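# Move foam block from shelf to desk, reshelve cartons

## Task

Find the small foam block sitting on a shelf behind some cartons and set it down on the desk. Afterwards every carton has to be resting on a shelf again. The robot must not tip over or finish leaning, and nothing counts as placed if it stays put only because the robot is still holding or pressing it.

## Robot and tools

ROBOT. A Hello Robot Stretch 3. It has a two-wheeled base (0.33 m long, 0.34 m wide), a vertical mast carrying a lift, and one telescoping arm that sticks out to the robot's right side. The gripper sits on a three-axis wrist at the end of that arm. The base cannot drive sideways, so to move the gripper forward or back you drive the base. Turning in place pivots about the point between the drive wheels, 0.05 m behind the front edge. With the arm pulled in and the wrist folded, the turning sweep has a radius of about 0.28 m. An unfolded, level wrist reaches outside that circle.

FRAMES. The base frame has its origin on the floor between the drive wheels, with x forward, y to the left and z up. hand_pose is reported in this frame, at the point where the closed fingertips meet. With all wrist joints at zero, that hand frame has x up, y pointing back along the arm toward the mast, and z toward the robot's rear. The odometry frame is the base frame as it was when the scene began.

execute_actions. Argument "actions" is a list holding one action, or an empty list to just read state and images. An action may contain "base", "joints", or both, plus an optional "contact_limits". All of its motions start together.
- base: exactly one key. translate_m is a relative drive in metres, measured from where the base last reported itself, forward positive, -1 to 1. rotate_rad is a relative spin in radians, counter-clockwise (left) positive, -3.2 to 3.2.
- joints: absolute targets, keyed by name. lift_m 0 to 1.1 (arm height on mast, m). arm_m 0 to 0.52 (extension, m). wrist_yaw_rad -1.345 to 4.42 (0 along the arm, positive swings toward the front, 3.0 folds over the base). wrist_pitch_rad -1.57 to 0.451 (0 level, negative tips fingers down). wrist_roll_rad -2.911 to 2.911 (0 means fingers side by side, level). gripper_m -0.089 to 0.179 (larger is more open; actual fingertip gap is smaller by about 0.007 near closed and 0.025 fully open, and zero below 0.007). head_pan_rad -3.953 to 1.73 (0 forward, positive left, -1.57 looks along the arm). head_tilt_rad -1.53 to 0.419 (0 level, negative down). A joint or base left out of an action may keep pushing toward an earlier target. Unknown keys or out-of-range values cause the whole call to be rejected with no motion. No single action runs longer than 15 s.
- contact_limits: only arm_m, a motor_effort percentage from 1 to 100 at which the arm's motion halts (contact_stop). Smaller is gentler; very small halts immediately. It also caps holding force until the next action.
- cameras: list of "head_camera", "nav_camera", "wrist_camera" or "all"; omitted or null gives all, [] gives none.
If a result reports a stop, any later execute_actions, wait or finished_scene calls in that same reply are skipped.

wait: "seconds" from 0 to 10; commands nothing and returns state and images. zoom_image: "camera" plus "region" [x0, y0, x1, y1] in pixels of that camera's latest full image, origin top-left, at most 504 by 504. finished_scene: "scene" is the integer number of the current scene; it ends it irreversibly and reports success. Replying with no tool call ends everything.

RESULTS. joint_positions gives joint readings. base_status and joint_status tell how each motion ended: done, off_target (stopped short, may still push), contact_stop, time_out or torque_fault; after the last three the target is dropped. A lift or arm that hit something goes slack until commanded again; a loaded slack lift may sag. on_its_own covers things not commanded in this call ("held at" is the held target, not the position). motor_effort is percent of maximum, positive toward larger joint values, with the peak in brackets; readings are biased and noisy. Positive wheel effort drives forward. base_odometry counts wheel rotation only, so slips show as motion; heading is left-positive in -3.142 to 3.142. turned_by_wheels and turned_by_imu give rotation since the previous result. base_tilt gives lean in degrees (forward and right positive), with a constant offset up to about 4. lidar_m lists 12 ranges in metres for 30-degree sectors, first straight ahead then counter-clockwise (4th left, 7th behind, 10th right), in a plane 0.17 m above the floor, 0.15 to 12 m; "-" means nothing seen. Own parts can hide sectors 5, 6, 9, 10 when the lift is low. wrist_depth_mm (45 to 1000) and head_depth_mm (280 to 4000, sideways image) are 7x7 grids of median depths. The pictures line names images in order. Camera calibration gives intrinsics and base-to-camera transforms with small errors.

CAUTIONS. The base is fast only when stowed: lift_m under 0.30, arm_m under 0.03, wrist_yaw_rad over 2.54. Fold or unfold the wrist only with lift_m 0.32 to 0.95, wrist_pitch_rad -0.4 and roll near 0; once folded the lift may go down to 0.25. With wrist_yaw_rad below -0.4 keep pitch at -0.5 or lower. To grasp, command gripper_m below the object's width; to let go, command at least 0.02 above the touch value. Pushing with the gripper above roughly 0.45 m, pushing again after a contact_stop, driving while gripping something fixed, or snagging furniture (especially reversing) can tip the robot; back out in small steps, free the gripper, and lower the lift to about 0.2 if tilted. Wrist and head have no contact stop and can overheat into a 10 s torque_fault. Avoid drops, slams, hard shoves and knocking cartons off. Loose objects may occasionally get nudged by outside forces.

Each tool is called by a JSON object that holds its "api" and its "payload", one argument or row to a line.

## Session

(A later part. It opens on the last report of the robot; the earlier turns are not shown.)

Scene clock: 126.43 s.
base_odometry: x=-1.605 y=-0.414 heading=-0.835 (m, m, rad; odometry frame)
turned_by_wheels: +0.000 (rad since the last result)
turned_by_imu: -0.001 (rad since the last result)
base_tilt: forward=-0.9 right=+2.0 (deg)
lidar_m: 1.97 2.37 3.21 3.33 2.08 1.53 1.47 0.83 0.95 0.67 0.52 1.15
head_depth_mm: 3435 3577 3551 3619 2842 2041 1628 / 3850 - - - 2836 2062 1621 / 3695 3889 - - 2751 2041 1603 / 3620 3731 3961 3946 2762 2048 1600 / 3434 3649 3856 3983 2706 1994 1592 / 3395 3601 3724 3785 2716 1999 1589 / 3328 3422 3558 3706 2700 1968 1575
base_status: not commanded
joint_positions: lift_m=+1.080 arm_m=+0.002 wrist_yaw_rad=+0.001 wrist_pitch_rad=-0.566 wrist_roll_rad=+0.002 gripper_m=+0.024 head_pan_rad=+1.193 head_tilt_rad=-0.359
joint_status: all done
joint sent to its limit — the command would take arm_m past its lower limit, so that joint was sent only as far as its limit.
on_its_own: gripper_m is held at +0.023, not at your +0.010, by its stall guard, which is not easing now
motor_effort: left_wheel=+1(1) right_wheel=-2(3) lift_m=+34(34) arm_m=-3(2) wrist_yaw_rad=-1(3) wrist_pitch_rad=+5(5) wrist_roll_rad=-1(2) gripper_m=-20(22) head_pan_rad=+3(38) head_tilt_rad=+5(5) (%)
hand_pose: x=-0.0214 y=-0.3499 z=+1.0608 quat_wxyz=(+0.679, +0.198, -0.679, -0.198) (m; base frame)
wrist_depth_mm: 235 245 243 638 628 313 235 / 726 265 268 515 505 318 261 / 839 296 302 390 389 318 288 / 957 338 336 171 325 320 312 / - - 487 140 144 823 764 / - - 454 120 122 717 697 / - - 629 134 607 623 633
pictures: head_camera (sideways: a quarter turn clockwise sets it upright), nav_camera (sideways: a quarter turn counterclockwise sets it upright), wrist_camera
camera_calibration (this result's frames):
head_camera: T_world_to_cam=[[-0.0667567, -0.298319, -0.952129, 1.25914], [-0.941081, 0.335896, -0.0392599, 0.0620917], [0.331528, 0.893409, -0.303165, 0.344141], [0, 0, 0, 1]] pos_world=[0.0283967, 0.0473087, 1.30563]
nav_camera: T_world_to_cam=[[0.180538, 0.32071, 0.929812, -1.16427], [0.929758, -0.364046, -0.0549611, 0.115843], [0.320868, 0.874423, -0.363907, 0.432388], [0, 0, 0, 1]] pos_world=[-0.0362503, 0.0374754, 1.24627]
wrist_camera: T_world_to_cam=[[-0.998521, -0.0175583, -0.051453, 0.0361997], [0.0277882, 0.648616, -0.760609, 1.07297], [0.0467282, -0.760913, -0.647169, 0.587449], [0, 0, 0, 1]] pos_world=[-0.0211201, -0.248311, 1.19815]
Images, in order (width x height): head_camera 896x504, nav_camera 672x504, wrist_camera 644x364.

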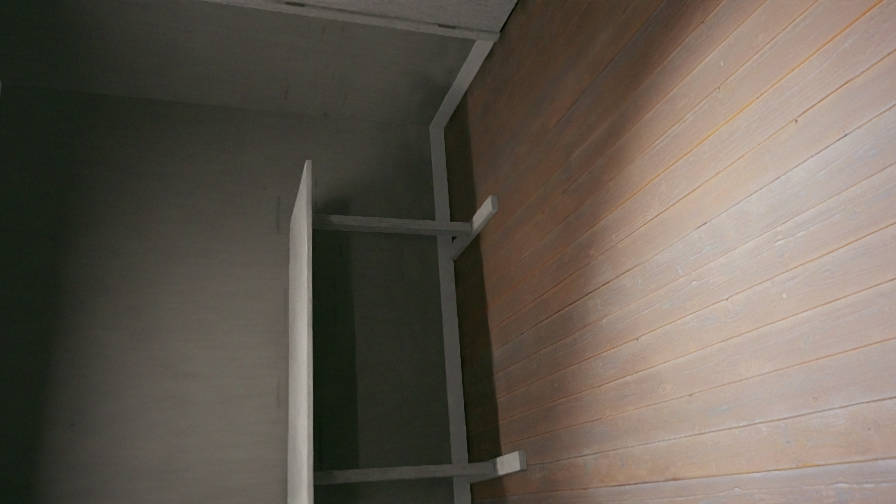

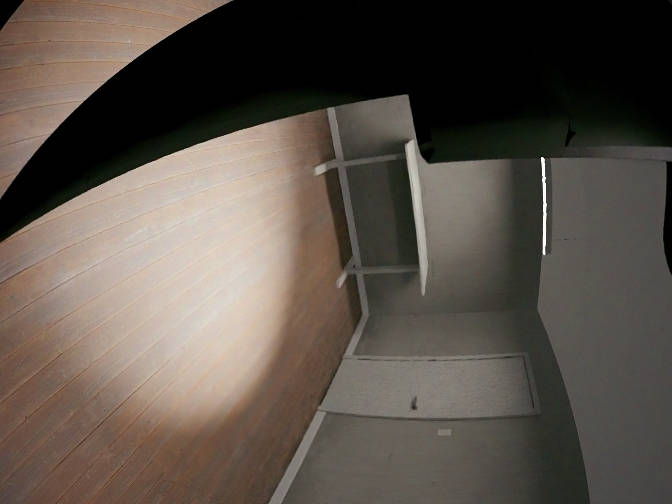

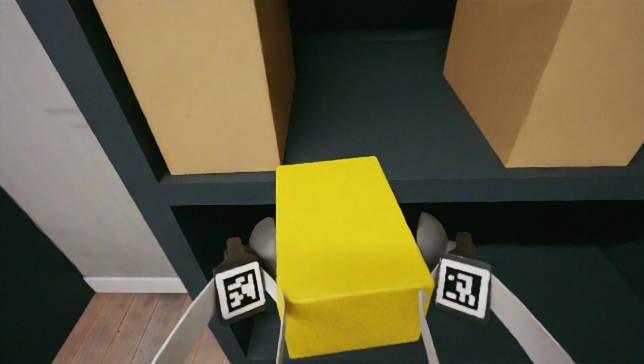

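{"api": "execute_actions", "payload": {
  "actions": [
    {"joints":{"lift_m":0.9,"wrist_pitch_rad":-0.4}}
  ],
  "cameras": []
}}

{"api": "execute_actions", "payload": {
  "actions": [
    {"joints":{"wrist_yaw_rad":2.7,"lift_m":0.75}}
  ],
  "cameras": ["wrist_camera"]
}}

{"api": "execute_actions", "payload": {
  "actions": [
    {"base":{"rotate_rad":1.41},"joints":{"lift_m":0.28,"head_pan_rad":0,"head_tilt_rad":-0.5}}
  ],
  "cameras": ["wrist_camera"]
}}

{"api": "execute_actions", "payload": {
  "actions": [
    {"base":{"translate_m":1.0}}
  ],
  "cameras": []
}}

{"api": "execute_actions", "payload": {
  "actions": [
    {"base":{"translate_m":1.0}}
  ]
}}

Scene clock: 130.27 s.
base_odometry: x=-1.605 y=-0.414 heading=-0.835 (m, m, rad; odometry frame)
turned_by_wheels: +0.000 (rad since the last result)
turned_by_imu: -0.001 (rad since the last result)
base_tilt: forward=-0.9 right=+2.1 (deg)
lidar_m: 1.98 2.38 3.22 3.33 2.08 1.52 1.47 0.83 0.94 0.67 0.52 1.15
head_depth_mm: 3484 3520 3617 3624 2816 2070 1641 / 3889 3954 - - 2818 2049 1627 / 3768 3893 - - 2800 2060 1604 / 3539 3785 - - 2763 2018 1595 / 3521 3622 3772 3947 2768 2014 1595 / 3364 3467 3808 3931 2737 2009 1598 / 3296 3386 3589 3755 2722 1995 1582
base_status: not commanded
joint_positions: lift_m=+0.900 arm_m=+0.002 wrist_yaw_rad=+0.001 wrist_pitch_rad=-0.428 wrist_roll_rad=+0.002 gripper_m=+0.024 head_pan_rad=+1.193 head_tilt_rad=-0.359
joint_status: all done
on_its_own: gripper_m is held at +0.023, not at your +0.010, by its stall guard, which is not easing now
motor_effort: left_wheel=+1(1) right_wheel=-3(2) lift_m=+26(28) arm_m=-3(2) wrist_yaw_rad=-2(2) wrist_pitch_rad=+9(10) wrist_roll_rad=-1(1) gripper_m=-20(19) head_pan_rad=+3(3) head_tilt_rad=+5(5) (%)
hand_pose: x=-0.0213 y=-0.3697 z=+0.9107 quat_wxyz=(+0.691, +0.150, -0.691, -0.150) (m; base frame)
wrist_depth_mm: 231 237 238 359 321 272 224 / 254 245 242 238 236 235 231 / 770 295 547 757 732 716 711 / 867 317 542 170 793 813 742 / 959 350 485 141 144 707 702 / - - 434 120 122 604 575 / - - 502 133 486 508 496
pictures: none
No camera images: the call's "cameras" was empty. Leave "cameras" out to get every camera's image.

Scene clock: 132.60 s.
base_odometry: x=-1.605 y=-0.414 heading=-0.835 (m, m, rad; odometry frame)
turned_by_wheels: +0.000 (rad since the last result)
turned_by_imu: +0.000 (rad since the last result)
base_tilt: forward=-0.9 right=+2.0 (deg)
lidar_m: 1.97 2.38 3.23 3.32 2.08 1.52 1.47 0.83 0.94 0.67 0.52 1.15
head_depth_mm: 3484 3497 3548 3590 2845 2055 1630 / 3813 3948 - - 2786 2056 1632 / 3771 3949 - - 2804 2003 1611 / 3528 3820 3919 - 2751 2021 1601 / 3464 3620 3808 3986 2749 2031 1583 / 3349 3502 3774 3852 2755 2019 1602 / 3272 3384 3579 3764 2682 1968 1596
base_status: not commanded
joint_positions: lift_m=+0.750 arm_m=+0.002 wrist_yaw_rad=+2.698 wrist_pitch_rad=-0.427 wrist_roll_rad=+0.002 gripper_m=+0.024 head_pan_rad=+1.193 head_tilt_rad=-0.359
joint_status: all done
on_its_own: gripper_m is held at +0.023, not at your +0.010, by its stall guard, which is not easing now
motor_effort: left_wheel=+1(1) right_wheel=-2(3) lift_m=+25(26) arm_m=-2(3) wrist_yaw_rad=+3(3) wrist_pitch_rad=+8(9) wrist_roll_rad=-1(1) gripper_m=-20(20) head_pan_rad=+3(4) head_tilt_rad=+5(5) (%)
hand_pose: x=+0.0746 y=+0.0552 z=+0.7609 quat_wxyz=(+0.298, +0.707, -0.006, +0.641) (m; base frame)
wrist_depth_mm: - - - - - - - / - - - - - - - / - - - - - - - / - - - 171 - - - / - - - 140 143 - - / - - - 120 122 - - / 942 - 910 133 863 906 858
pictures: wrist_camera
camera_calibration (this result's frames):
wrist_camera: T_world_to_cam=[[0.912063, -0.407157, -0.0486215, 0.000520293], [-0.25597, -0.472696, -0.843231, 0.725336], [0.320345, 0.781525, -0.535348, 0.506471], [0, 0, 0, 1]] pos_world=[0.0229444, -0.0527449, 0.882789]
Images, in order (width x height): wrist_camera 644x364.

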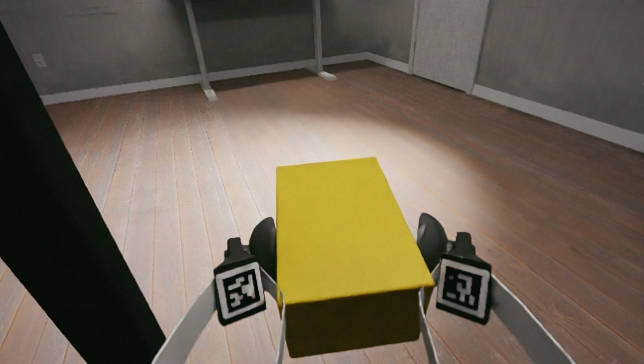

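Scene clock: 137.70 s.
base_odometry: x=-1.605 y=-0.414 heading=+0.575 (m, m, rad; odometry frame)
turned_by_wheels: +1.410 (rad since the last result)
turned_by_imu: +1.406 (rad since the last result)
base_tilt: forward=-0.9 right=+2.1 (deg)
lidar_m: 3.31 2.52 1.62 1.47 0.85 0.83 0.95 0.52 1.15 1.97 2.30 2.84
head_depth_mm: 3480 3622 3900 3074 2239 1749 1433 / 3432 3663 - 3067 2244 1742 1437 / 3377 3479 3901 3073 2210 1733 1426 / 3332 3542 3884 3054 2210 1719 1425 / 3290 3448 3751 2991 2180 1726 1420 / 3297 3509 3784 2965 2149 1713 1417 / 3199 3442 3703 2934 2158 1719 1401
base_status: done
joint_positions: lift_m=+0.280 arm_m=+0.002 wrist_yaw_rad=+2.698 wrist_pitch_rad=-0.427 wrist_roll_rad=+0.002 gripper_m=+0.024 head_pan_rad=+0.007 head_tilt_rad=-0.494
joint_status: all done
on_its_own: gripper_m is held at +0.023, not at your +0.010, by its stall guard, which is not easing now
motor_effort: left_wheel=-3(8) right_wheel=+1(5) lift_m=+25(25) arm_m=-3(3) wrist_yaw_rad=+2(2) wrist_pitch_rad=+8(9) wrist_roll_rad=-1(1) gripper_m=-20(20) head_pan_rad=-3(41) head_tilt_rad=-3(15) (%)
hand_pose: x=+0.0746 y=+0.0552 z=+0.2909 quat_wxyz=(+0.298, +0.707, -0.006, +0.641) (m; base frame)
wrist_depth_mm: - - - - - - - / - - - - - - - / - - - - - - 989 / - 797 796 170 764 747 715 / - 639 649 141 144 588 576 / - 515 538 120 122 494 479 / 440 - - 133 402 421 419
pictures: wrist_camera
camera_calibration (this result's frames):
wrist_camera: T_world_to_cam=[[0.912149, -0.406964, -0.0486176, -0.0223065], [-0.255861, -0.472738, -0.84324, 0.329009], [0.320185, 0.7816, -0.535334, 0.254862], [0, 0, 0, 1]] pos_world=[0.0229246, -0.0527429, 0.412785]
Images, in order (width x height): wrist_camera 644x364.

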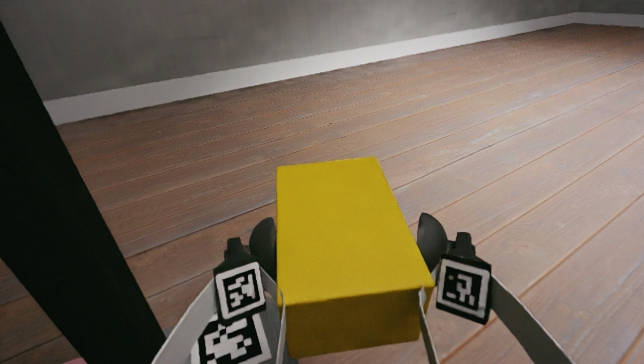

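Scene clock: 142.63 s.
base_odometry: x=-0.766 y=+0.130 heading=+0.575 (m, m, rad; odometry frame)
turned_by_wheels: +0.000 (rad since the last result)
turned_by_imu: +0.007 (rad since the last result)
base_tilt: forward=-0.9 right=+2.0 (deg)
lidar_m: 2.34 2.78 1.78 1.62 1.64 1.69 1.48 1.72 2.29 2.14 2.15 2.63
head_depth_mm: 2540 2685 2939 2924 2249 1771 1442 / 2537 2638 2964 3057 2221 1755 1445 / 2468 2593 2877 3009 2208 1737 1434 / 2458 2563 2840 2955 2195 1728 1422 / 2445 2538 2771 2872 2180 1724 1422 / 2392 2564 2764 2905 2170 1697 1401 / 2394 2560 2754 2878 2157 1718 1405
base_status: done
joint_positions: lift_m=+0.280 arm_m=+0.002 wrist_yaw_rad=+2.699 wrist_pitch_rad=-0.427 wrist_roll_rad=+0.002 gripper_m=+0.024 head_pan_rad=+0.007 head_tilt_rad=-0.495
joint_status: not commanded
on_its_own: gripper_m is held at +0.023, not at your +0.010, by its stall guard, which is not easing now
motor_effort: left_wheel=-2(8) right_wheel=+0(9) lift_m=+26(26) arm_m=-2(3) wrist_yaw_rad=+1(2) wrist_pitch_rad=+9(8) wrist_roll_rad=-1(1) gripper_m=-20(19) head_pan_rad=-3(3) head_tilt_rad=-2(2) (%)
hand_pose: x=+0.0745 y=+0.0552 z=+0.2909 quat_wxyz=(+0.298, +0.707, -0.006, +0.641) (m; base frame)
wrist_depth_mm: - - - - - - - / - - - - - - - / - - - - - 999 987 / - 819 782 171 754 722 733 / - 627 650 141 144 586 582 / - 520 - 120 122 499 480 / 434 - - 132 404 419 415
pictures: none
No camera images: the call's "cameras" was empty. Leave "cameras" out to get every camera's image.

Scene clock: 147.57 s.
base_odometry: x=+0.073 y=+0.674 heading=+0.575 (m, m, rad; odometry frame)
turned_by_wheels: +0.000 (rad since the last result)
turned_by_imu: +0.007 (rad since the last result)
base_tilt: forward=-0.9 right=+2.1 (deg)
lidar_m: 1.35 1.83 1.94 1.78 1.79 2.22 2.47 2.57 2.16 1.95 1.98 1.77
head_depth_mm: 1627 1732 1375 2058 2163 1749 1444 / 1608 1722 1333 2038 2167 1734 1436 / 1591 1692 1325 2018 2126 1745 1431 / 1575 1690 1308 1977 2115 1731 1423 / 1557 1674 1295 1982 2100 1703 1416 / 1543 1649 1273 1878 1972 1653 1407 / 1529 1642 1266 1932 2024 1691 1397
base_status: done
joint_positions: lift_m=+0.280 arm_m=+0.002 wrist_yaw_rad=+2.699 wrist_pitch_rad=-0.427 wrist_roll_rad=+0.002 gripper_m=+0.024 head_pan_rad=+0.007 head_tilt_rad=-0.495
joint_status: not commanded
on_its_own: gripper_m is held at +0.023, not at your +0.010, by its stall guard, which is not easing now
motor_effort: left_wheel=-2(8) right_wheel=+1(8) lift_m=+26(26) arm_m=-2(3) wrist_yaw_rad=+2(2) wrist_pitch_rad=+8(9) wrist_roll_rad=-1(1) gripper_m=-20(20) head_pan_rad=-3(3) head_tilt_rad=-1(2) (%)
hand_pose: x=+0.0744 y=+0.0553 z=+0.2909 quat_wxyz=(+0.298, +0.707, -0.006, +0.641) (m; base frame)
wrist_depth_mm: - - - - - - - / - - - - - - - / - - - - - 984 946 / - 811 798 170 748 741 720 / - 634 632 141 144 592 570 / - 517 - 120 121 502 477 / 441 - - 133 404 415 414
pictures: head_camera (sideways: a quarter turn clockwise sets it upright), nav_camera (sideways: a quarter turn counterclockwise sets it upright), wrist_camera
camera_calibration (this result's frames):
head_camera: T_world_to_cam=[[-0.428151, -0.0509928, -0.902268, 1.19626], [-0.0469504, 0.998314, -0.0341417, 0.0499676], [0.902487, 0.0277441, -0.429823, 0.505487], [0, 0, 0, 1]] pos_world=[0.0583309, -0.00290684, 1.29832]
nav_camera: T_world_to_cam=[[0.488002, -0.0460871, 0.871625, -1.09023], [0.0040861, -0.998473, -0.0550819, 0.121637], [0.872833, 0.0304416, -0.487068, 0.589288], [0, 0, 0, 1]] pos_world=[0.0171881, 0.053267, 1.244]
wrist_camera: T_world_to_cam=[[0.912404, -0.406394, -0.0486171, -0.0222178], [-0.255559, -0.472884, -0.84325, 0.328998], [0.319701, 0.781809, -0.535319, 0.254875], [0, 0, 0, 1]] pos_world=[0.0228661, -0.0527152, 0.412786]
Images, in order (width x height): head_camera 896x504, nav_camera 672x504, wrist_camera 644x364.

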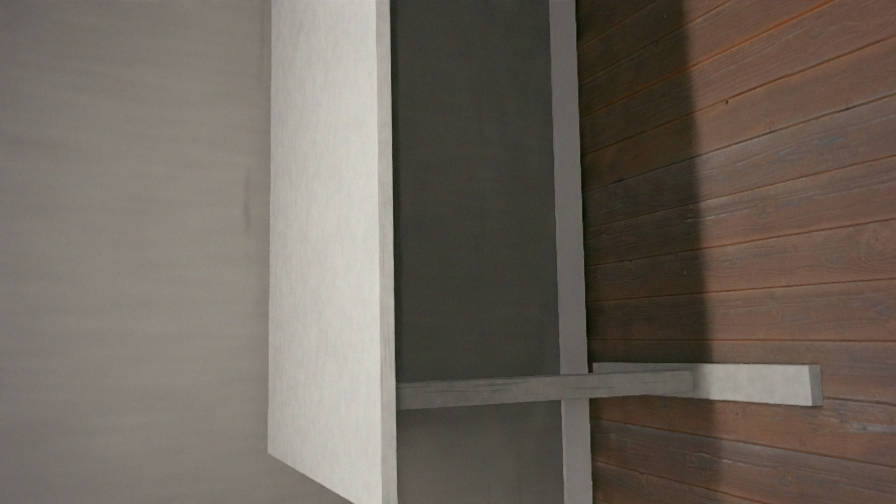

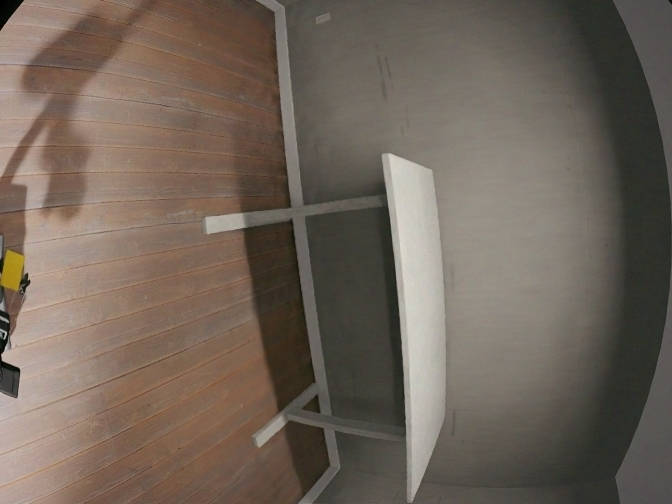

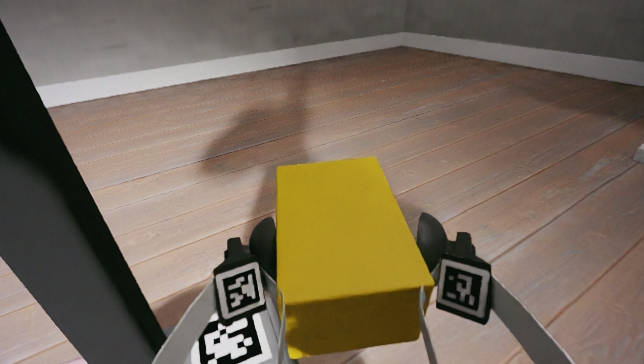

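{"api": "execute_actions", "payload": {
  "actions": [
    {"base":{"translate_m":0.42}}
  ],
  "cameras": []
}}

{"api": "execute_actions", "payload": {
  "actions": [
    {"base":{"rotate_rad":1.6},"joints":{"lift_m":0.85,"head_pan_rad":-1.57}}
  ],
  "cameras": []
}}

{"api": "execute_actions", "payload": {
  "actions": [
    {"joints":{"wrist_yaw_rad":0,"lift_m":0.94}}
  ],
  "cameras": []
}}

{"api": "execute_actions", "payload": {
  "actions": [
    {"joints":{"lift_m":1.04,"arm_m":0.15}}
  ]
}}

Scene clock: 151.80 s.
base_odometry: x=+0.426 y=+0.902 heading=+0.575 (m, m, rad; odometry frame)
turned_by_wheels: +0.000 (rad since the last result)
turned_by_imu: +0.002 (rad since the last result)
base_tilt: forward=-0.9 right=+2.0 (deg)
lidar_m: 1.40 0.95 1.76 1.84 1.85 2.30 2.89 2.97 2.10 1.90 1.92 1.42
head_depth_mm: 1239 1325 1373 836 1722 1748 1436 / 1225 1320 1344 827 1708 1742 1431 / 1216 1301 1329 822 1671 1729 1419 / 1201 1293 1307 811 1661 1728 1432 / 1188 1278 1286 807 1637 1722 1426 / 1182 1266 1273 802 1614 1662 1370 / 1166 1259 1260 796 1042 1607 1370
base_status: done
joint_positions: lift_m=+0.280 arm_m=+0.002 wrist_yaw_rad=+2.699 wrist_pitch_rad=-0.427 wrist_roll_rad=+0.002 gripper_m=+0.024 head_pan_rad=+0.007 head_tilt_rad=-0.495
joint_status: not commanded
on_its_own: gripper_m is held at +0.023, not at your +0.010, by its stall guard, which is not easing now
motor_effort: left_wheel=-2(8) right_wheel=+1(8) lift_m=+26(26) arm_m=-2(3) wrist_yaw_rad=+2(1) wrist_pitch_rad=+8(8) wrist_roll_rad=-1(1) gripper_m=-20(20) head_pan_rad=-3(3) head_tilt_rad=-2(2) (%)
hand_pose: x=+0.0744 y=+0.0553 z=+0.2909 quat_wxyz=(+0.298, +0.707, -0.006, +0.641) (m; base frame)
wrist_depth_mm: - - - - - - - / - - - - - - - / - - - - - - 848 / - 819 780 172 770 736 679 / - 628 643 141 144 587 568 / - 512 - 120 122 496 490 / 444 - - 132 403 419 418
pictures: none
No camera images: the call's "cameras" was empty. Leave "cameras" out to get every camera's image.

Scene clock: 157.80 s.
base_odometry: x=+0.426 y=+0.902 heading=+2.175 (m, m, rad; odometry frame)
turned_by_wheels: +1.600 (rad since the last result)
turned_by_imu: +1.595 (rad since the last result)
base_tilt: forward=-0.9 right=+2.1 (deg)
lidar_m: 1.84 1.86 2.35 2.89 3.11 2.07 1.90 1.92 1.43 1.40 0.95 1.80
head_depth_mm: 1228 1320 1378 836 1719 1747 1437 / 1226 1304 1346 826 1674 1732 1428 / 1216 1306 1328 820 1674 1732 1435 / 1200 1292 1315 813 1664 1719 1420 / 1193 1280 1290 808 1644 1727 1412 / 1189 1272 1274 801 1084 1578 1317 / 1187 1267 1257 794 1082 1710 1416
base_status: done
joint_positions: lift_m=+0.850 arm_m=+0.002 wrist_yaw_rad=+2.699 wrist_pitch_rad=-0.426 wrist_roll_rad=+0.002 gripper_m=+0.024 head_pan_rad=-1.563 head_tilt_rad=-0.495
joint_status: all done
on_its_own: gripper_m is held at +0.023, not at your +0.010, by its stall guard, which is not easing now
motor_effort: left_wheel=-2(10) right_wheel=+1(8) lift_m=+33(36) arm_m=-3(3) wrist_yaw_rad=+2(1) wrist_pitch_rad=+8(8) wrist_roll_rad=-1(1) gripper_m=-20(20) head_pan_rad=-2(39) head_tilt_rad=-2(2) (%)
hand_pose: x=+0.0744 y=+0.0553 z=+0.8606 quat_wxyz=(+0.298, +0.707, -0.006, +0.641) (m; base frame)
wrist_depth_mm: - - - - - - - / - - - - - - - / - - - - - - - / - - - 170 - - - / - - - 140 144 - - / - - - 120 122 - - / - - - 133 937 - 990
pictures: none
No camera images: the call's "cameras" was empty. Leave "cameras" out to get every camera's image.

Scene clock: 160.13 s.
base_odometry: x=+0.426 y=+0.902 heading=+2.175 (m, m, rad; odometry frame)
turned_by_wheels: +0.000 (rad since the last result)
turned_by_imu: +0.000 (rad since the last result)
base_tilt: forward=-0.9 right=+2.0 (deg)
lidar_m: 1.84 1.86 2.35 2.88 3.11 2.07 1.90 1.92 1.43 1.40 0.94 1.79
head_depth_mm: 1233 1329 1363 834 1731 1751 - / 1222 1314 1344 830 1701 1787 1478 / 1210 1311 1331 818 1671 466 - / 1209 1294 1315 814 1653 451 - / 1192 1279 1293 808 1653 1728 1404 / 1187 1266 1271 801 1083 1563 1322 / 1184 1268 1255 793 1083 1695 1419
base_status: not commanded
joint_positions: lift_m=+0.940 arm_m=+0.002 wrist_yaw_rad=+0.002 wrist_pitch_rad=-0.426 wrist_roll_rad=+0.002 gripper_m=+0.024 head_pan_rad=-1.563 head_tilt_rad=-0.495
joint_status: all done
on_its_own: gripper_m is held at +0.023, not at your +0.010, by its stall guard, which is not easing now
motor_effort: left_wheel=-1(2) right_wheel=+1(1) lift_m=+34(35) arm_m=-2(3) wrist_yaw_rad=-3(1) wrist_pitch_rad=+8(9) wrist_roll_rad=-1(1) gripper_m=-20(19) head_pan_rad=-3(3) head_tilt_rad=-2(2) (%)
hand_pose: x=-0.0211 y=-0.3699 z=+0.9507 quat_wxyz=(+0.691, +0.150, -0.691, -0.149) (m; base frame)
wrist_depth_mm: - - 981 - 970 871 833 / - 531 513 483 459 441 423 / 366 360 371 - - - - / - - - 170 - - - / - - - 140 144 - - / - - - 121 122 - - / - - - 134 - - -
pictures: none
No camera images: the call's "cameras" was empty. Leave "cameras" out to get every camera's image.

Scene clock: 162.47 s.
base_odometry: x=+0.426 y=+0.902 heading=+2.175 (m, m, rad; odometry frame)
turned_by_wheels: +0.000 (rad since the last result)
turned_by_imu: +0.000 (rad since the last result)
base_tilt: forward=-0.9 right=+2.0 (deg)
lidar_m: 1.83 1.86 2.35 2.89 3.08 2.07 1.90 1.92 1.43 1.40 0.94 1.79
head_depth_mm: 1232 1311 - - 1754 1755 1438 / 1224 1309 - - 1732 1739 1424 / 1213 1301 - - - 1734 1428 / 1210 1285 1339 810 1673 1708 1422 / 1196 1288 1294 808 1639 1734 1421 / 1189 1270 1272 800 1087 1570 1310 / 1181 1260 1261 795 1084 1692 1410
base_status: not commanded
joint_positions: lift_m=+1.040 arm_m=+0.150 wrist_yaw_rad=+0.001 wrist_pitch_rad=-0.426 wrist_roll_rad=+0.002 gripper_m=+0.024 head_pan_rad=-1.563 head_tilt_rad=-0.495
joint_status: all done
on_its_own: gripper_m is held at +0.023, not at your +0.010, by its stall guard, which is not easing now
motor_effort: left_wheel=-2(2) right_wheel=+1(1) lift_m=+33(34) arm_m=+1(0) wrist_yaw_rad=-2(3) wrist_pitch_rad=+9(8) wrist_roll_rad=-1(1) gripper_m=-19(20) head_pan_rad=-2(3) head_tilt_rad=-2(2) (%)
hand_pose: x=-0.0213 y=-0.5181 z=+1.0508 quat_wxyz=(+0.691, +0.150, -0.691, -0.150) (m; base frame)
wrist_depth_mm: 845 883 898 899 917 960 971 / 931 925 897 862 803 793 755 / - 594 583 561 549 524 511 / 490 432 422 171 402 392 387 / 348 336 347 141 143 314 321 / 283 289 296 120 121 - - / - - - 133 - - -
pictures: head_camera (sideways: a quarter turn clockwise sets it upright), nav_camera (sideways: a quarter turn counterclockwise sets it upright), wrist_camera
camera_calibration (this result's frames):
head_camera: T_world_to_cam=[[-0.0513116, 0.428165, -0.902243, 1.19393], [0.998278, 0.0476948, -0.0341394, 0.0435887], [0.028415, -0.902441, -0.429875, 0.510887], [0, 0, 0, 1]] pos_world=[0.00323202, -0.0522328, 1.29832]
nav_camera: T_world_to_cam=[[-0.0457238, -0.488086, 0.871597, -1.08694], [-0.99847, -0.00482548, -0.0550817, 0.127753], [0.0310905, -0.872782, -0.487119, 0.594488], [0, 0, 0, 1]] pos_world=[0.0593752, -0.0110451, 1.244]
wrist_camera: T_world_to_cam=[[-0.998518, -0.0248678, -0.0484104, 0.0258048], [0.0275508, 0.536145, -0.843676, 1.20343], [0.0469354, -0.84376, -0.534665, 0.291784], [0, 0, 0, 1]] pos_world=[-0.021084, -0.398376, 1.17256]
Images, in order (width x height): head_camera 896x504, nav_camera 672x504, wrist_camera 644x364.

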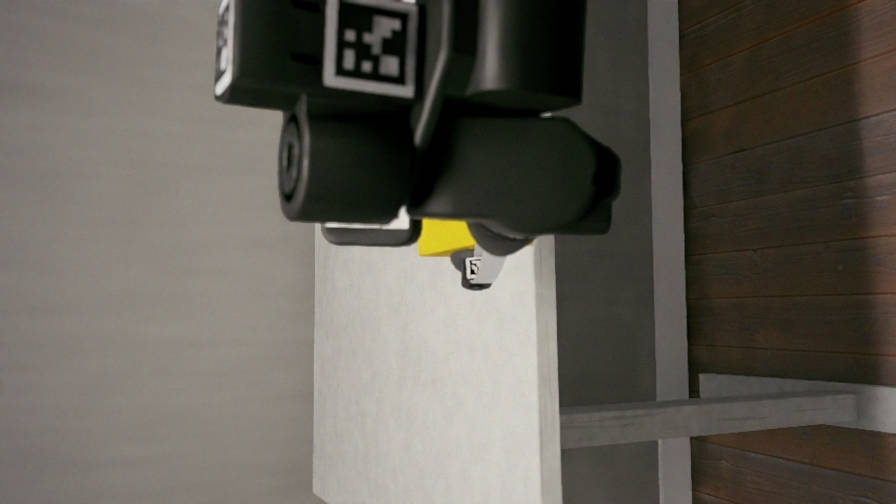

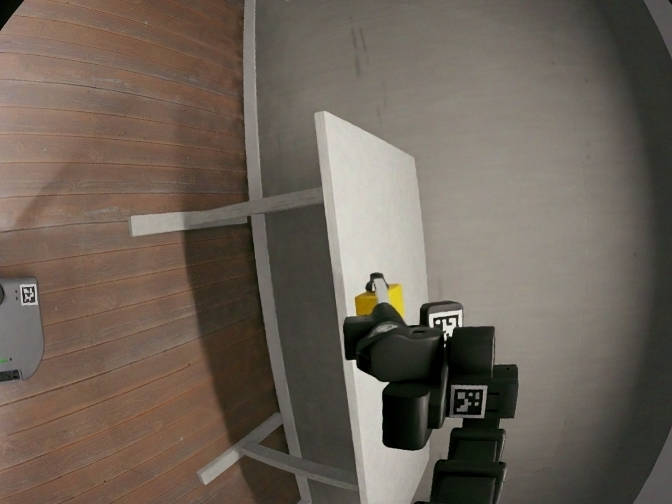

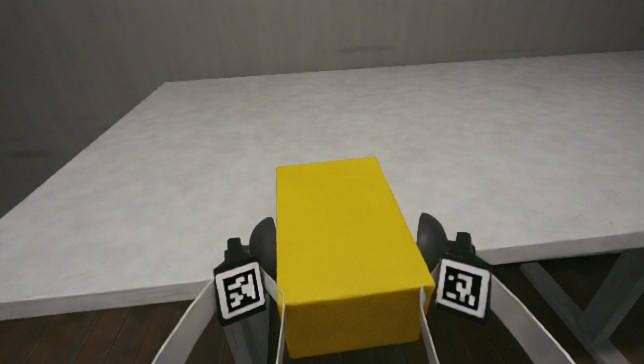

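{"api": "execute_actions", "payload": {
  "actions": [
    {"joints":{"arm_m":0.42,"wrist_pitch_rad":-0.55}}
  ],
  "cameras": []
}}

{"api": "execute_actions", "payload": {
  "actions": [
    {"joints":{"lift_m":0.99}}
  ],
  "cameras": ["head_camera"]
}}

Scene clock: 166.33 s.
base_odometry: x=+0.426 y=+0.902 heading=+2.175 (m, m, rad; odometry frame)
turned_by_wheels: +0.000 (rad since the last result)
turned_by_imu: -0.001 (rad since the last result)
base_tilt: forward=-0.9 right=+2.0 (deg)
lidar_m: 1.84 1.86 2.35 2.89 3.10 2.08 1.90 1.93 1.42 1.40 0.94 1.79
head_depth_mm: 1230 1286 1244 835 1704 1749 1447 / 1221 1281 1149 831 1687 1737 1424 / 1216 1286 - 780 1670 1752 1444 / 1205 1297 1312 772 1651 1728 1420 / 1198 1285 1293 806 1640 1723 1407 / 1185 1266 1273 802 1083 1569 1308 / 1167 1268 1258 792 1079 1691 1402
base_status: not commanded
joint_positions: lift_m=+1.040 arm_m=+0.420 wrist_yaw_rad=+0.001 wrist_pitch_rad=-0.565 wrist_roll_rad=+0.002 gripper_m=+0.024 head_pan_rad=-1.563 head_tilt_rad=-0.495
joint_status: all done
on_its_own: gripper_m is held at +0.023, not at your +0.010, by its stall guard, which is not easing now
motor_effort: left_wheel=-2(2) right_wheel=+0(1) lift_m=+34(34) arm_m=+1(1) wrist_yaw_rad=-1(1) wrist_pitch_rad=+4(10) wrist_roll_rad=-1(1) gripper_m=-20(20) head_pan_rad=-2(3) head_tilt_rad=-2(2) (%)
hand_pose: x=-0.0214 y=-0.7682 z=+1.0209 quat_wxyz=(+0.679, +0.198, -0.679, -0.197) (m; base frame)
wrist_depth_mm: 645 668 683 674 676 690 666 / 707 556 535 534 502 488 472 / 423 413 401 392 385 378 366 / 343 331 324 170 310 305 299 / 278 275 278 140 143 258 252 / 238 232 237 120 122 222 219 / 207 206 202 133 190 195 193
pictures: none
No camera images: the call's "cameras" was empty. Leave "cameras" out to get every camera's image.

Scene clock: 167.63 s.
base_odometry: x=+0.426 y=+0.902 heading=+2.175 (m, m, rad; odometry frame)
turned_by_wheels: +0.000 (rad since the last result)
turned_by_imu: +0.000 (rad since the last result)
base_tilt: forward=-0.9 right=+2.0 (deg)
lidar_m: 1.84 1.86 2.35 2.88 3.11 2.08 1.90 1.93 1.42 1.40 0.95 1.80
head_depth_mm: 1228 1323 - 770 1707 1760 1441 / 1217 1307 - 783 1686 1727 1433 / 1214 1300 - 740 1664 1741 1423 / 1211 1286 1328 758 1668 1738 1417 / 1189 1284 1293 804 1637 1720 1413 / 1191 1279 1274 798 1084 1569 1315 / 1184 1264 1260 796 1077 1715 1408
base_status: not commanded
joint_positions: lift_m=+0.990 arm_m=+0.420 wrist_yaw_rad=+0.001 wrist_pitch_rad=-0.566 wrist_roll_rad=+0.002 gripper_m=+0.024 head_pan_rad=-1.563 head_tilt_rad=-0.495
joint_status: all done
on_its_own: gripper_m is held at +0.023, not at your +0.010, by its stall guard, which is not easing now
motor_effort: left_wheel=-2(2) right_wheel=+1(1) lift_m=+26(26) arm_m=+0(1) wrist_yaw_rad=-1(1) wrist_pitch_rad=+5(5) wrist_roll_rad=-1(1) gripper_m=-20(20) head_pan_rad=-3(3) head_tilt_rad=-2(2) (%)
hand_pose: x=-0.0214 y=-0.7681 z=+0.9712 quat_wxyz=(+0.679, +0.198, -0.679, -0.198) (m; base frame)
wrist_depth_mm: 651 625 603 577 551 523 513 / 450 427 404 397 381 366 356 / 322 319 307 297 290 283 277 / 257 252 247 170 227 231 225 / 211 210 212 140 144 193 191 / 181 178 179 120 122 170 166 / 158 156 153 134 143 148 146
pictures: head_camera (sideways: a quarter turn clockwise sets it upright)
camera_calibration (this result's frames):
head_camera: T_world_to_cam=[[-0.0512892, 0.428167, -0.902243, 1.19393], [0.998281, 0.0476426, -0.0341394, 0.0435887], [0.0283678, -0.902443, -0.429875, 0.510887], [0, 0, 0, 1]] pos_world=[0.00322928, -0.0522327, 1.29832]
Images, in order (width x height): head_camera 896x504.

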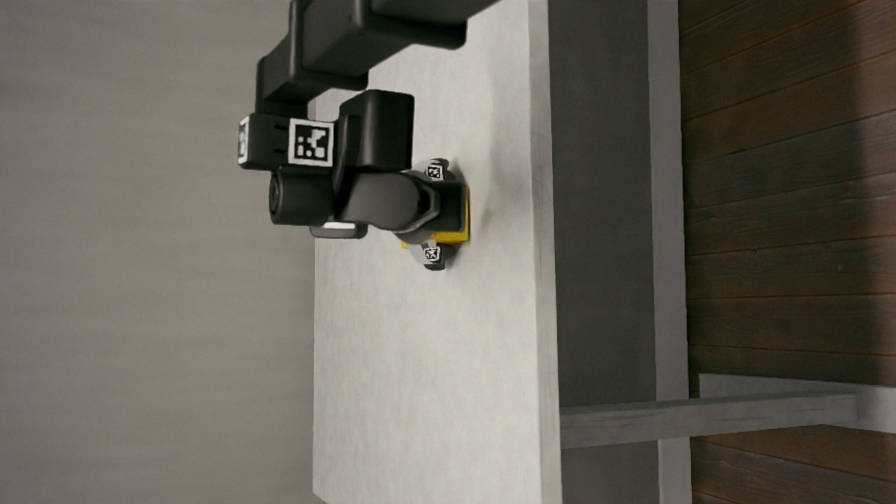

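Depths vs. grasp suggest ~5 mm left.

{"api": "execute_actions", "payload": {
  "actions": [
    {"joints":{"lift_m":0.984}}
  ],
  "cameras": []
}}

{"api": "execute_actions", "payload": {
  "actions": [
    {"joints":{"gripper_m":0.1}}
  ],
  "cameras": []
}}

{"api": "execute_actions", "payload": {
  "actions": [
    {"joints":{"lift_m":1.07}}
  ]
}}

Scene clock: 168.93 s.
base_odometry: x=+0.426 y=+0.902 heading=+2.175 (m, m, rad; odometry frame)
turned_by_wheels: +0.000 (rad since the last result)
turned_by_imu: +0.000 (rad since the last result)
base_tilt: forward=-0.9 right=+1.9 (deg)
lidar_m: 1.83 1.86 2.35 2.89 3.12 2.07 1.90 1.92 1.43 1.41 0.94 1.79
head_depth_mm: 1230 1317 - 752 1716 1753 1441 / 1225 1309 - 788 1696 1736 1441 / 1213 1301 - 740 1673 1740 1425 / 1206 1295 1333 771 1660 1714 1419 / 1197 1284 1297 810 1647 1714 1416 / 1177 1272 1281 803 1088 1571 1314 / 1185 1265 1265 798 1078 1708 1411
base_status: not commanded
joint_positions: lift_m=+0.984 arm_m=+0.420 wrist_yaw_rad=+0.001 wrist_pitch_rad=-0.555 wrist_roll_rad=+0.002 gripper_m=+0.024 head_pan_rad=-1.563 head_tilt_rad=-0.495
joint_status: all done
on_its_own: gripper_m is held at +0.023, not at your +0.010, by its stall guard, which is not easing now
motor_effort: left_wheel=-2(2) right_wheel=+0(1) lift_m=+20(24) arm_m=+1(1) wrist_yaw_rad=-2(2) wrist_pitch_rad=+1(5) wrist_roll_rad=-1(1) gripper_m=-20(19) head_pan_rad=-3(3) head_tilt_rad=-2(2) (%)
hand_pose: x=-0.0213 y=-0.7698 z=+0.9675 quat_wxyz=(+0.680, +0.194, -0.680, -0.194) (m; base frame)
wrist_depth_mm: 633 629 632 588 563 545 518 / 446 428 417 395 381 370 362 / 328 316 306 299 289 283 280 / 255 252 243 168 226 229 224 / 211 207 209 139 143 192 189 / 178 176 177 120 122 167 163 / 154 154 150 135 142 146 144
pictures: none
No camera images: the call's "cameras" was empty. Leave "cameras" out to get every camera's image.

Scene clock: 170.20 s.
base_odometry: x=+0.426 y=+0.902 heading=+2.174 (m, m, rad; odometry frame)
turned_by_wheels: +0.000 (rad since the last result)
turned_by_imu: -0.001 (rad since the last result)
base_tilt: forward=-0.9 right=+2.0 (deg)
lidar_m: 1.84 1.86 2.35 2.89 3.11 2.07 1.90 1.92 1.42 1.40 0.94 1.80
head_depth_mm: 1219 1330 - 754 1707 1745 1440 / 1217 1314 - 789 1692 1757 1428 / 1213 1299 - 740 1677 1746 1424 / 1198 1292 1308 772 1649 1737 1423 / 1191 1287 1296 808 1628 1715 1424 / 1188 1277 1282 801 1085 1581 1309 / 1176 1265 1257 797 1080 1689 1412
base_status: not commanded
joint_positions: lift_m=+0.984 arm_m=+0.420 wrist_yaw_rad=-0.013 wrist_pitch_rad=-0.555 wrist_roll_rad=+0.002 gripper_m=+0.100 head_pan_rad=-1.563 head_tilt_rad=-0.495
joint_status: all done
on_its_own: wrist_yaw_rad is at rest, and its effort (+16) is outside its rest range (-12 to +12)
motor_effort: left_wheel=-8(9) right_wheel=+13(13) lift_m=+22(22) arm_m=+1(0) wrist_yaw_rad=+16(17) wrist_pitch_rad=+1(1) wrist_roll_rad=-1(1) gripper_m=+5(83) head_pan_rad=-2(3) head_tilt_rad=-2(2) (%)
hand_pose: x=-0.0242 y=-0.7698 z=+0.9675 quat_wxyz=(+0.678, +0.189, -0.681, -0.199) (m; base frame)
wrist_depth_mm: 635 630 635 597 561 545 513 / 441 426 409 397 388 369 359 / 323 316 307 295 291 280 274 / 252 246 245 167 230 228 223 / 207 204 207 139 165 195 187 / 177 175 176 120 125 - 163 / 154 153 149 135 142 145 143
pictures: none
No camera images: the call's "cameras" was empty. Leave "cameras" out to get every camera's image.

Scene clock: 171.80 s.
base_odometry: x=+0.426 y=+0.902 heading=+2.175 (m, m, rad; odometry frame)
turned_by_wheels: +0.000 (rad since the last result)
turned_by_imu: +0.000 (rad since the last result)
base_tilt: forward=-0.9 right=+2.1 (deg)
lidar_m: 1.83 1.86 2.35 2.89 3.12 2.08 1.90 1.93 1.42 1.40 0.95 1.80
head_depth_mm: 1224 - 1363 835 1709 1760 1434 / 1224 - 1234 830 1699 1747 1430 / 1209 - - 778 1670 1753 1436 / 1202 1293 1346 770 1665 1724 1425 / 1196 1285 1291 809 1634 1722 1411 / 1184 1276 1271 798 1086 1576 1316 / 1179 1264 1252 795 1079 1693 1413
base_status: not commanded
joint_positions: lift_m=+1.070 arm_m=+0.420 wrist_yaw_rad=-0.002 wrist_pitch_rad=-0.562 wrist_roll_rad=+0.002 gripper_m=+0.100 head_pan_rad=-1.563 head_tilt_rad=-0.495
joint_status: all done
motor_effort: left_wheel=-3(8) right_wheel=+0(13) lift_m=+33(34) arm_m=+1(1) wrist_yaw_rad=+3(16) wrist_pitch_rad=+4(4) wrist_roll_rad=-1(1) gripper_m=+0(5) head_pan_rad=-3(3) head_tilt_rad=-2(2) (%)
hand_pose: x=-0.0219 y=-0.7688 z=+1.0517 quat_wxyz=(+0.679, +0.195, -0.680, -0.197) (m; base frame)
wrist_depth_mm: 644 657 671 689 711 693 709 / 701 660 621 603 586 556 542 / 524 475 469 453 445 434 423 / 390 384 372 366 358 349 340 / 323 316 318 305 301 303 292 / 277 274 - 217 253 - 251 / 241 236 232 190 219 224 224
pictures: head_camera (sideways: a quarter turn clockwise sets it upright), nav_camera (sideways: a quarter turn counterclockwise sets it upright), wrist_camera
camera_calibration (this result's frames):
head_camera: T_world_to_cam=[[-0.0512891, 0.428167, -0.902243, 1.19393], [0.998281, 0.0476425, -0.0341394, 0.0435887], [0.0283677, -0.902443, -0.429875, 0.510887], [0, 0, 0, 1]] pos_world=[0.00322928, -0.0522327, 1.29832]
nav_camera: T_world_to_cam=[[-0.0457494, -0.488084, 0.871597, -1.08694], [-0.99847, -0.0047731, -0.0550817, 0.127753], [0.0310447, -0.872784, -0.487119, 0.594488], [0, 0, 0, 1]] pos_world=[0.0593746, -0.0110479, 1.244]
wrist_camera: T_world_to_cam=[[-0.998574, -0.015104, -0.0512002, 0.0294275], [0.0293696, 0.645472, -0.763219, 1.33806], [0.044576, -0.763635, -0.644108, 0.257476], [0, 0, 0, 1]] pos_world=[-0.02139, -0.666619, 1.18858]
Images, in order (width x height): head_camera 896x504, nav_camera 672x504, wrist_camera 644x364.

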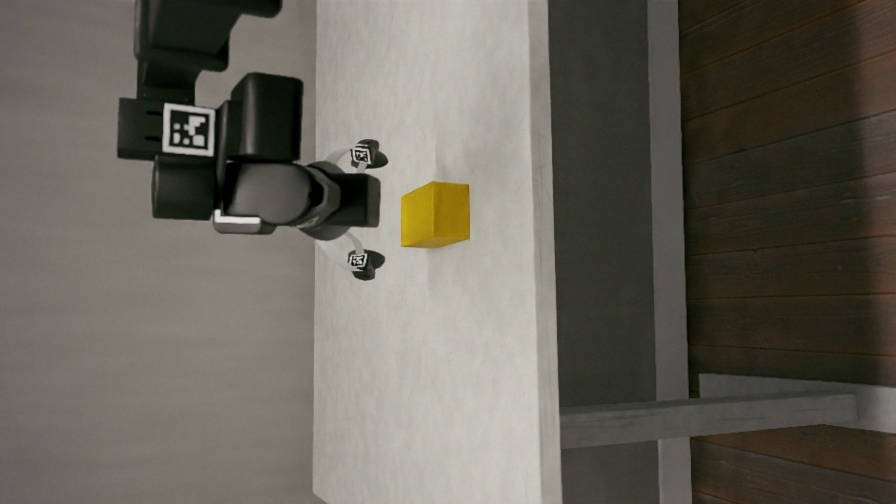

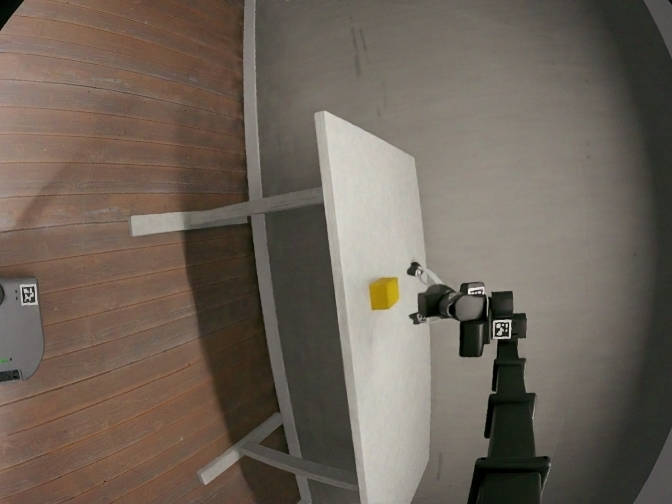

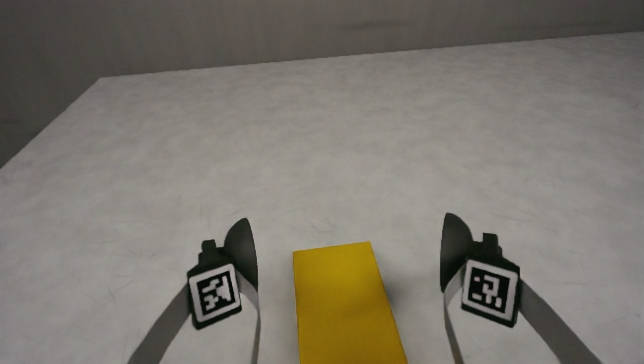

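Quick check on the cartons.

{"api": "execute_actions", "payload": {
  "actions": [
    {"joints":{"head_pan_rad":1.2,"head_tilt_rad":-0.2}}
  ],
  "cameras": ["nav_camera"]
}}

Scene clock: 174.00 s.
base_odometry: x=+0.426 y=+0.902 heading=+2.175 (m, m, rad; odometry frame)
turned_by_wheels: +0.000 (rad since the last result)
turned_by_imu: +0.000 (rad since the last result)
base_tilt: forward=-0.9 right=+2.0 (deg)
lidar_m: 1.84 1.86 2.35 2.89 3.11 2.07 1.90 1.93 1.42 1.40 0.95 1.79
head_depth_mm: 2455 2459 2482 2472 2508 2444 1961 / 2722 2816 2842 2856 2892 2611 1942 / 3006 3215 3308 3304 3384 2622 1923 / 3037 3537 3729 3792 3699 2546 1907 / 3062 3398 3499 3588 3624 2542 1879 / 3093 3201 3283 3268 3319 2543 1894 / 2984 3106 3182 3254 3291 2464 1875
base_status: not commanded
joint_positions: lift_m=+1.070 arm_m=+0.420 wrist_yaw_rad=-0.002 wrist_pitch_rad=-0.562 wrist_roll_rad=+0.002 gripper_m=+0.100 head_pan_rad=+1.193 head_tilt_rad=-0.211
joint_status: all done
motor_effort: left_wheel=-2(2) right_wheel=+1(1) lift_m=+33(33) arm_m=+0(1) wrist_yaw_rad=+2(2) wrist_pitch_rad=+3(3) wrist_roll_rad=-1(1) gripper_m=+0(0) head_pan_rad=+3(37) head_tilt_rad=+7(24) (%)
hand_pose: x=-0.0219 y=-0.7688 z=+1.0517 quat_wxyz=(+0.679, +0.195, -0.680, -0.197) (m; base frame)
wrist_depth_mm: 655 671 665 689 687 723 727 / 694 642 626 592 577 556 563 / 524 485 473 454 453 434 419 / 389 383 374 369 359 352 346 / 322 319 317 305 302 301 290 / 276 272 - 218 252 - 249 / 239 237 233 190 218 224 222
pictures: nav_camera (sideways: a quarter turn counterclockwise sets it upright)
camera_calibration (this result's frames):
nav_camera: T_world_to_cam=[[0.128675, 0.189937, 0.973328, -1.22079], [0.932656, -0.356751, -0.0536815, 0.11417], [0.33704, 0.914687, -0.223051, 0.248966], [0, 0, 0, 1]] pos_world=[-0.0333073, 0.0448765, 1.24989]
Images, in order (width x height): nav_camera 672x504.

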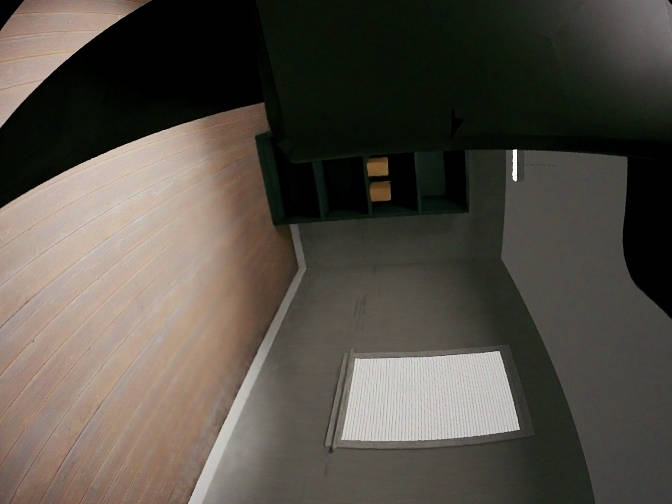

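{"api": "finished_scene", "payload": {
  "scene": 1
}}

The scene is finished: the task was done.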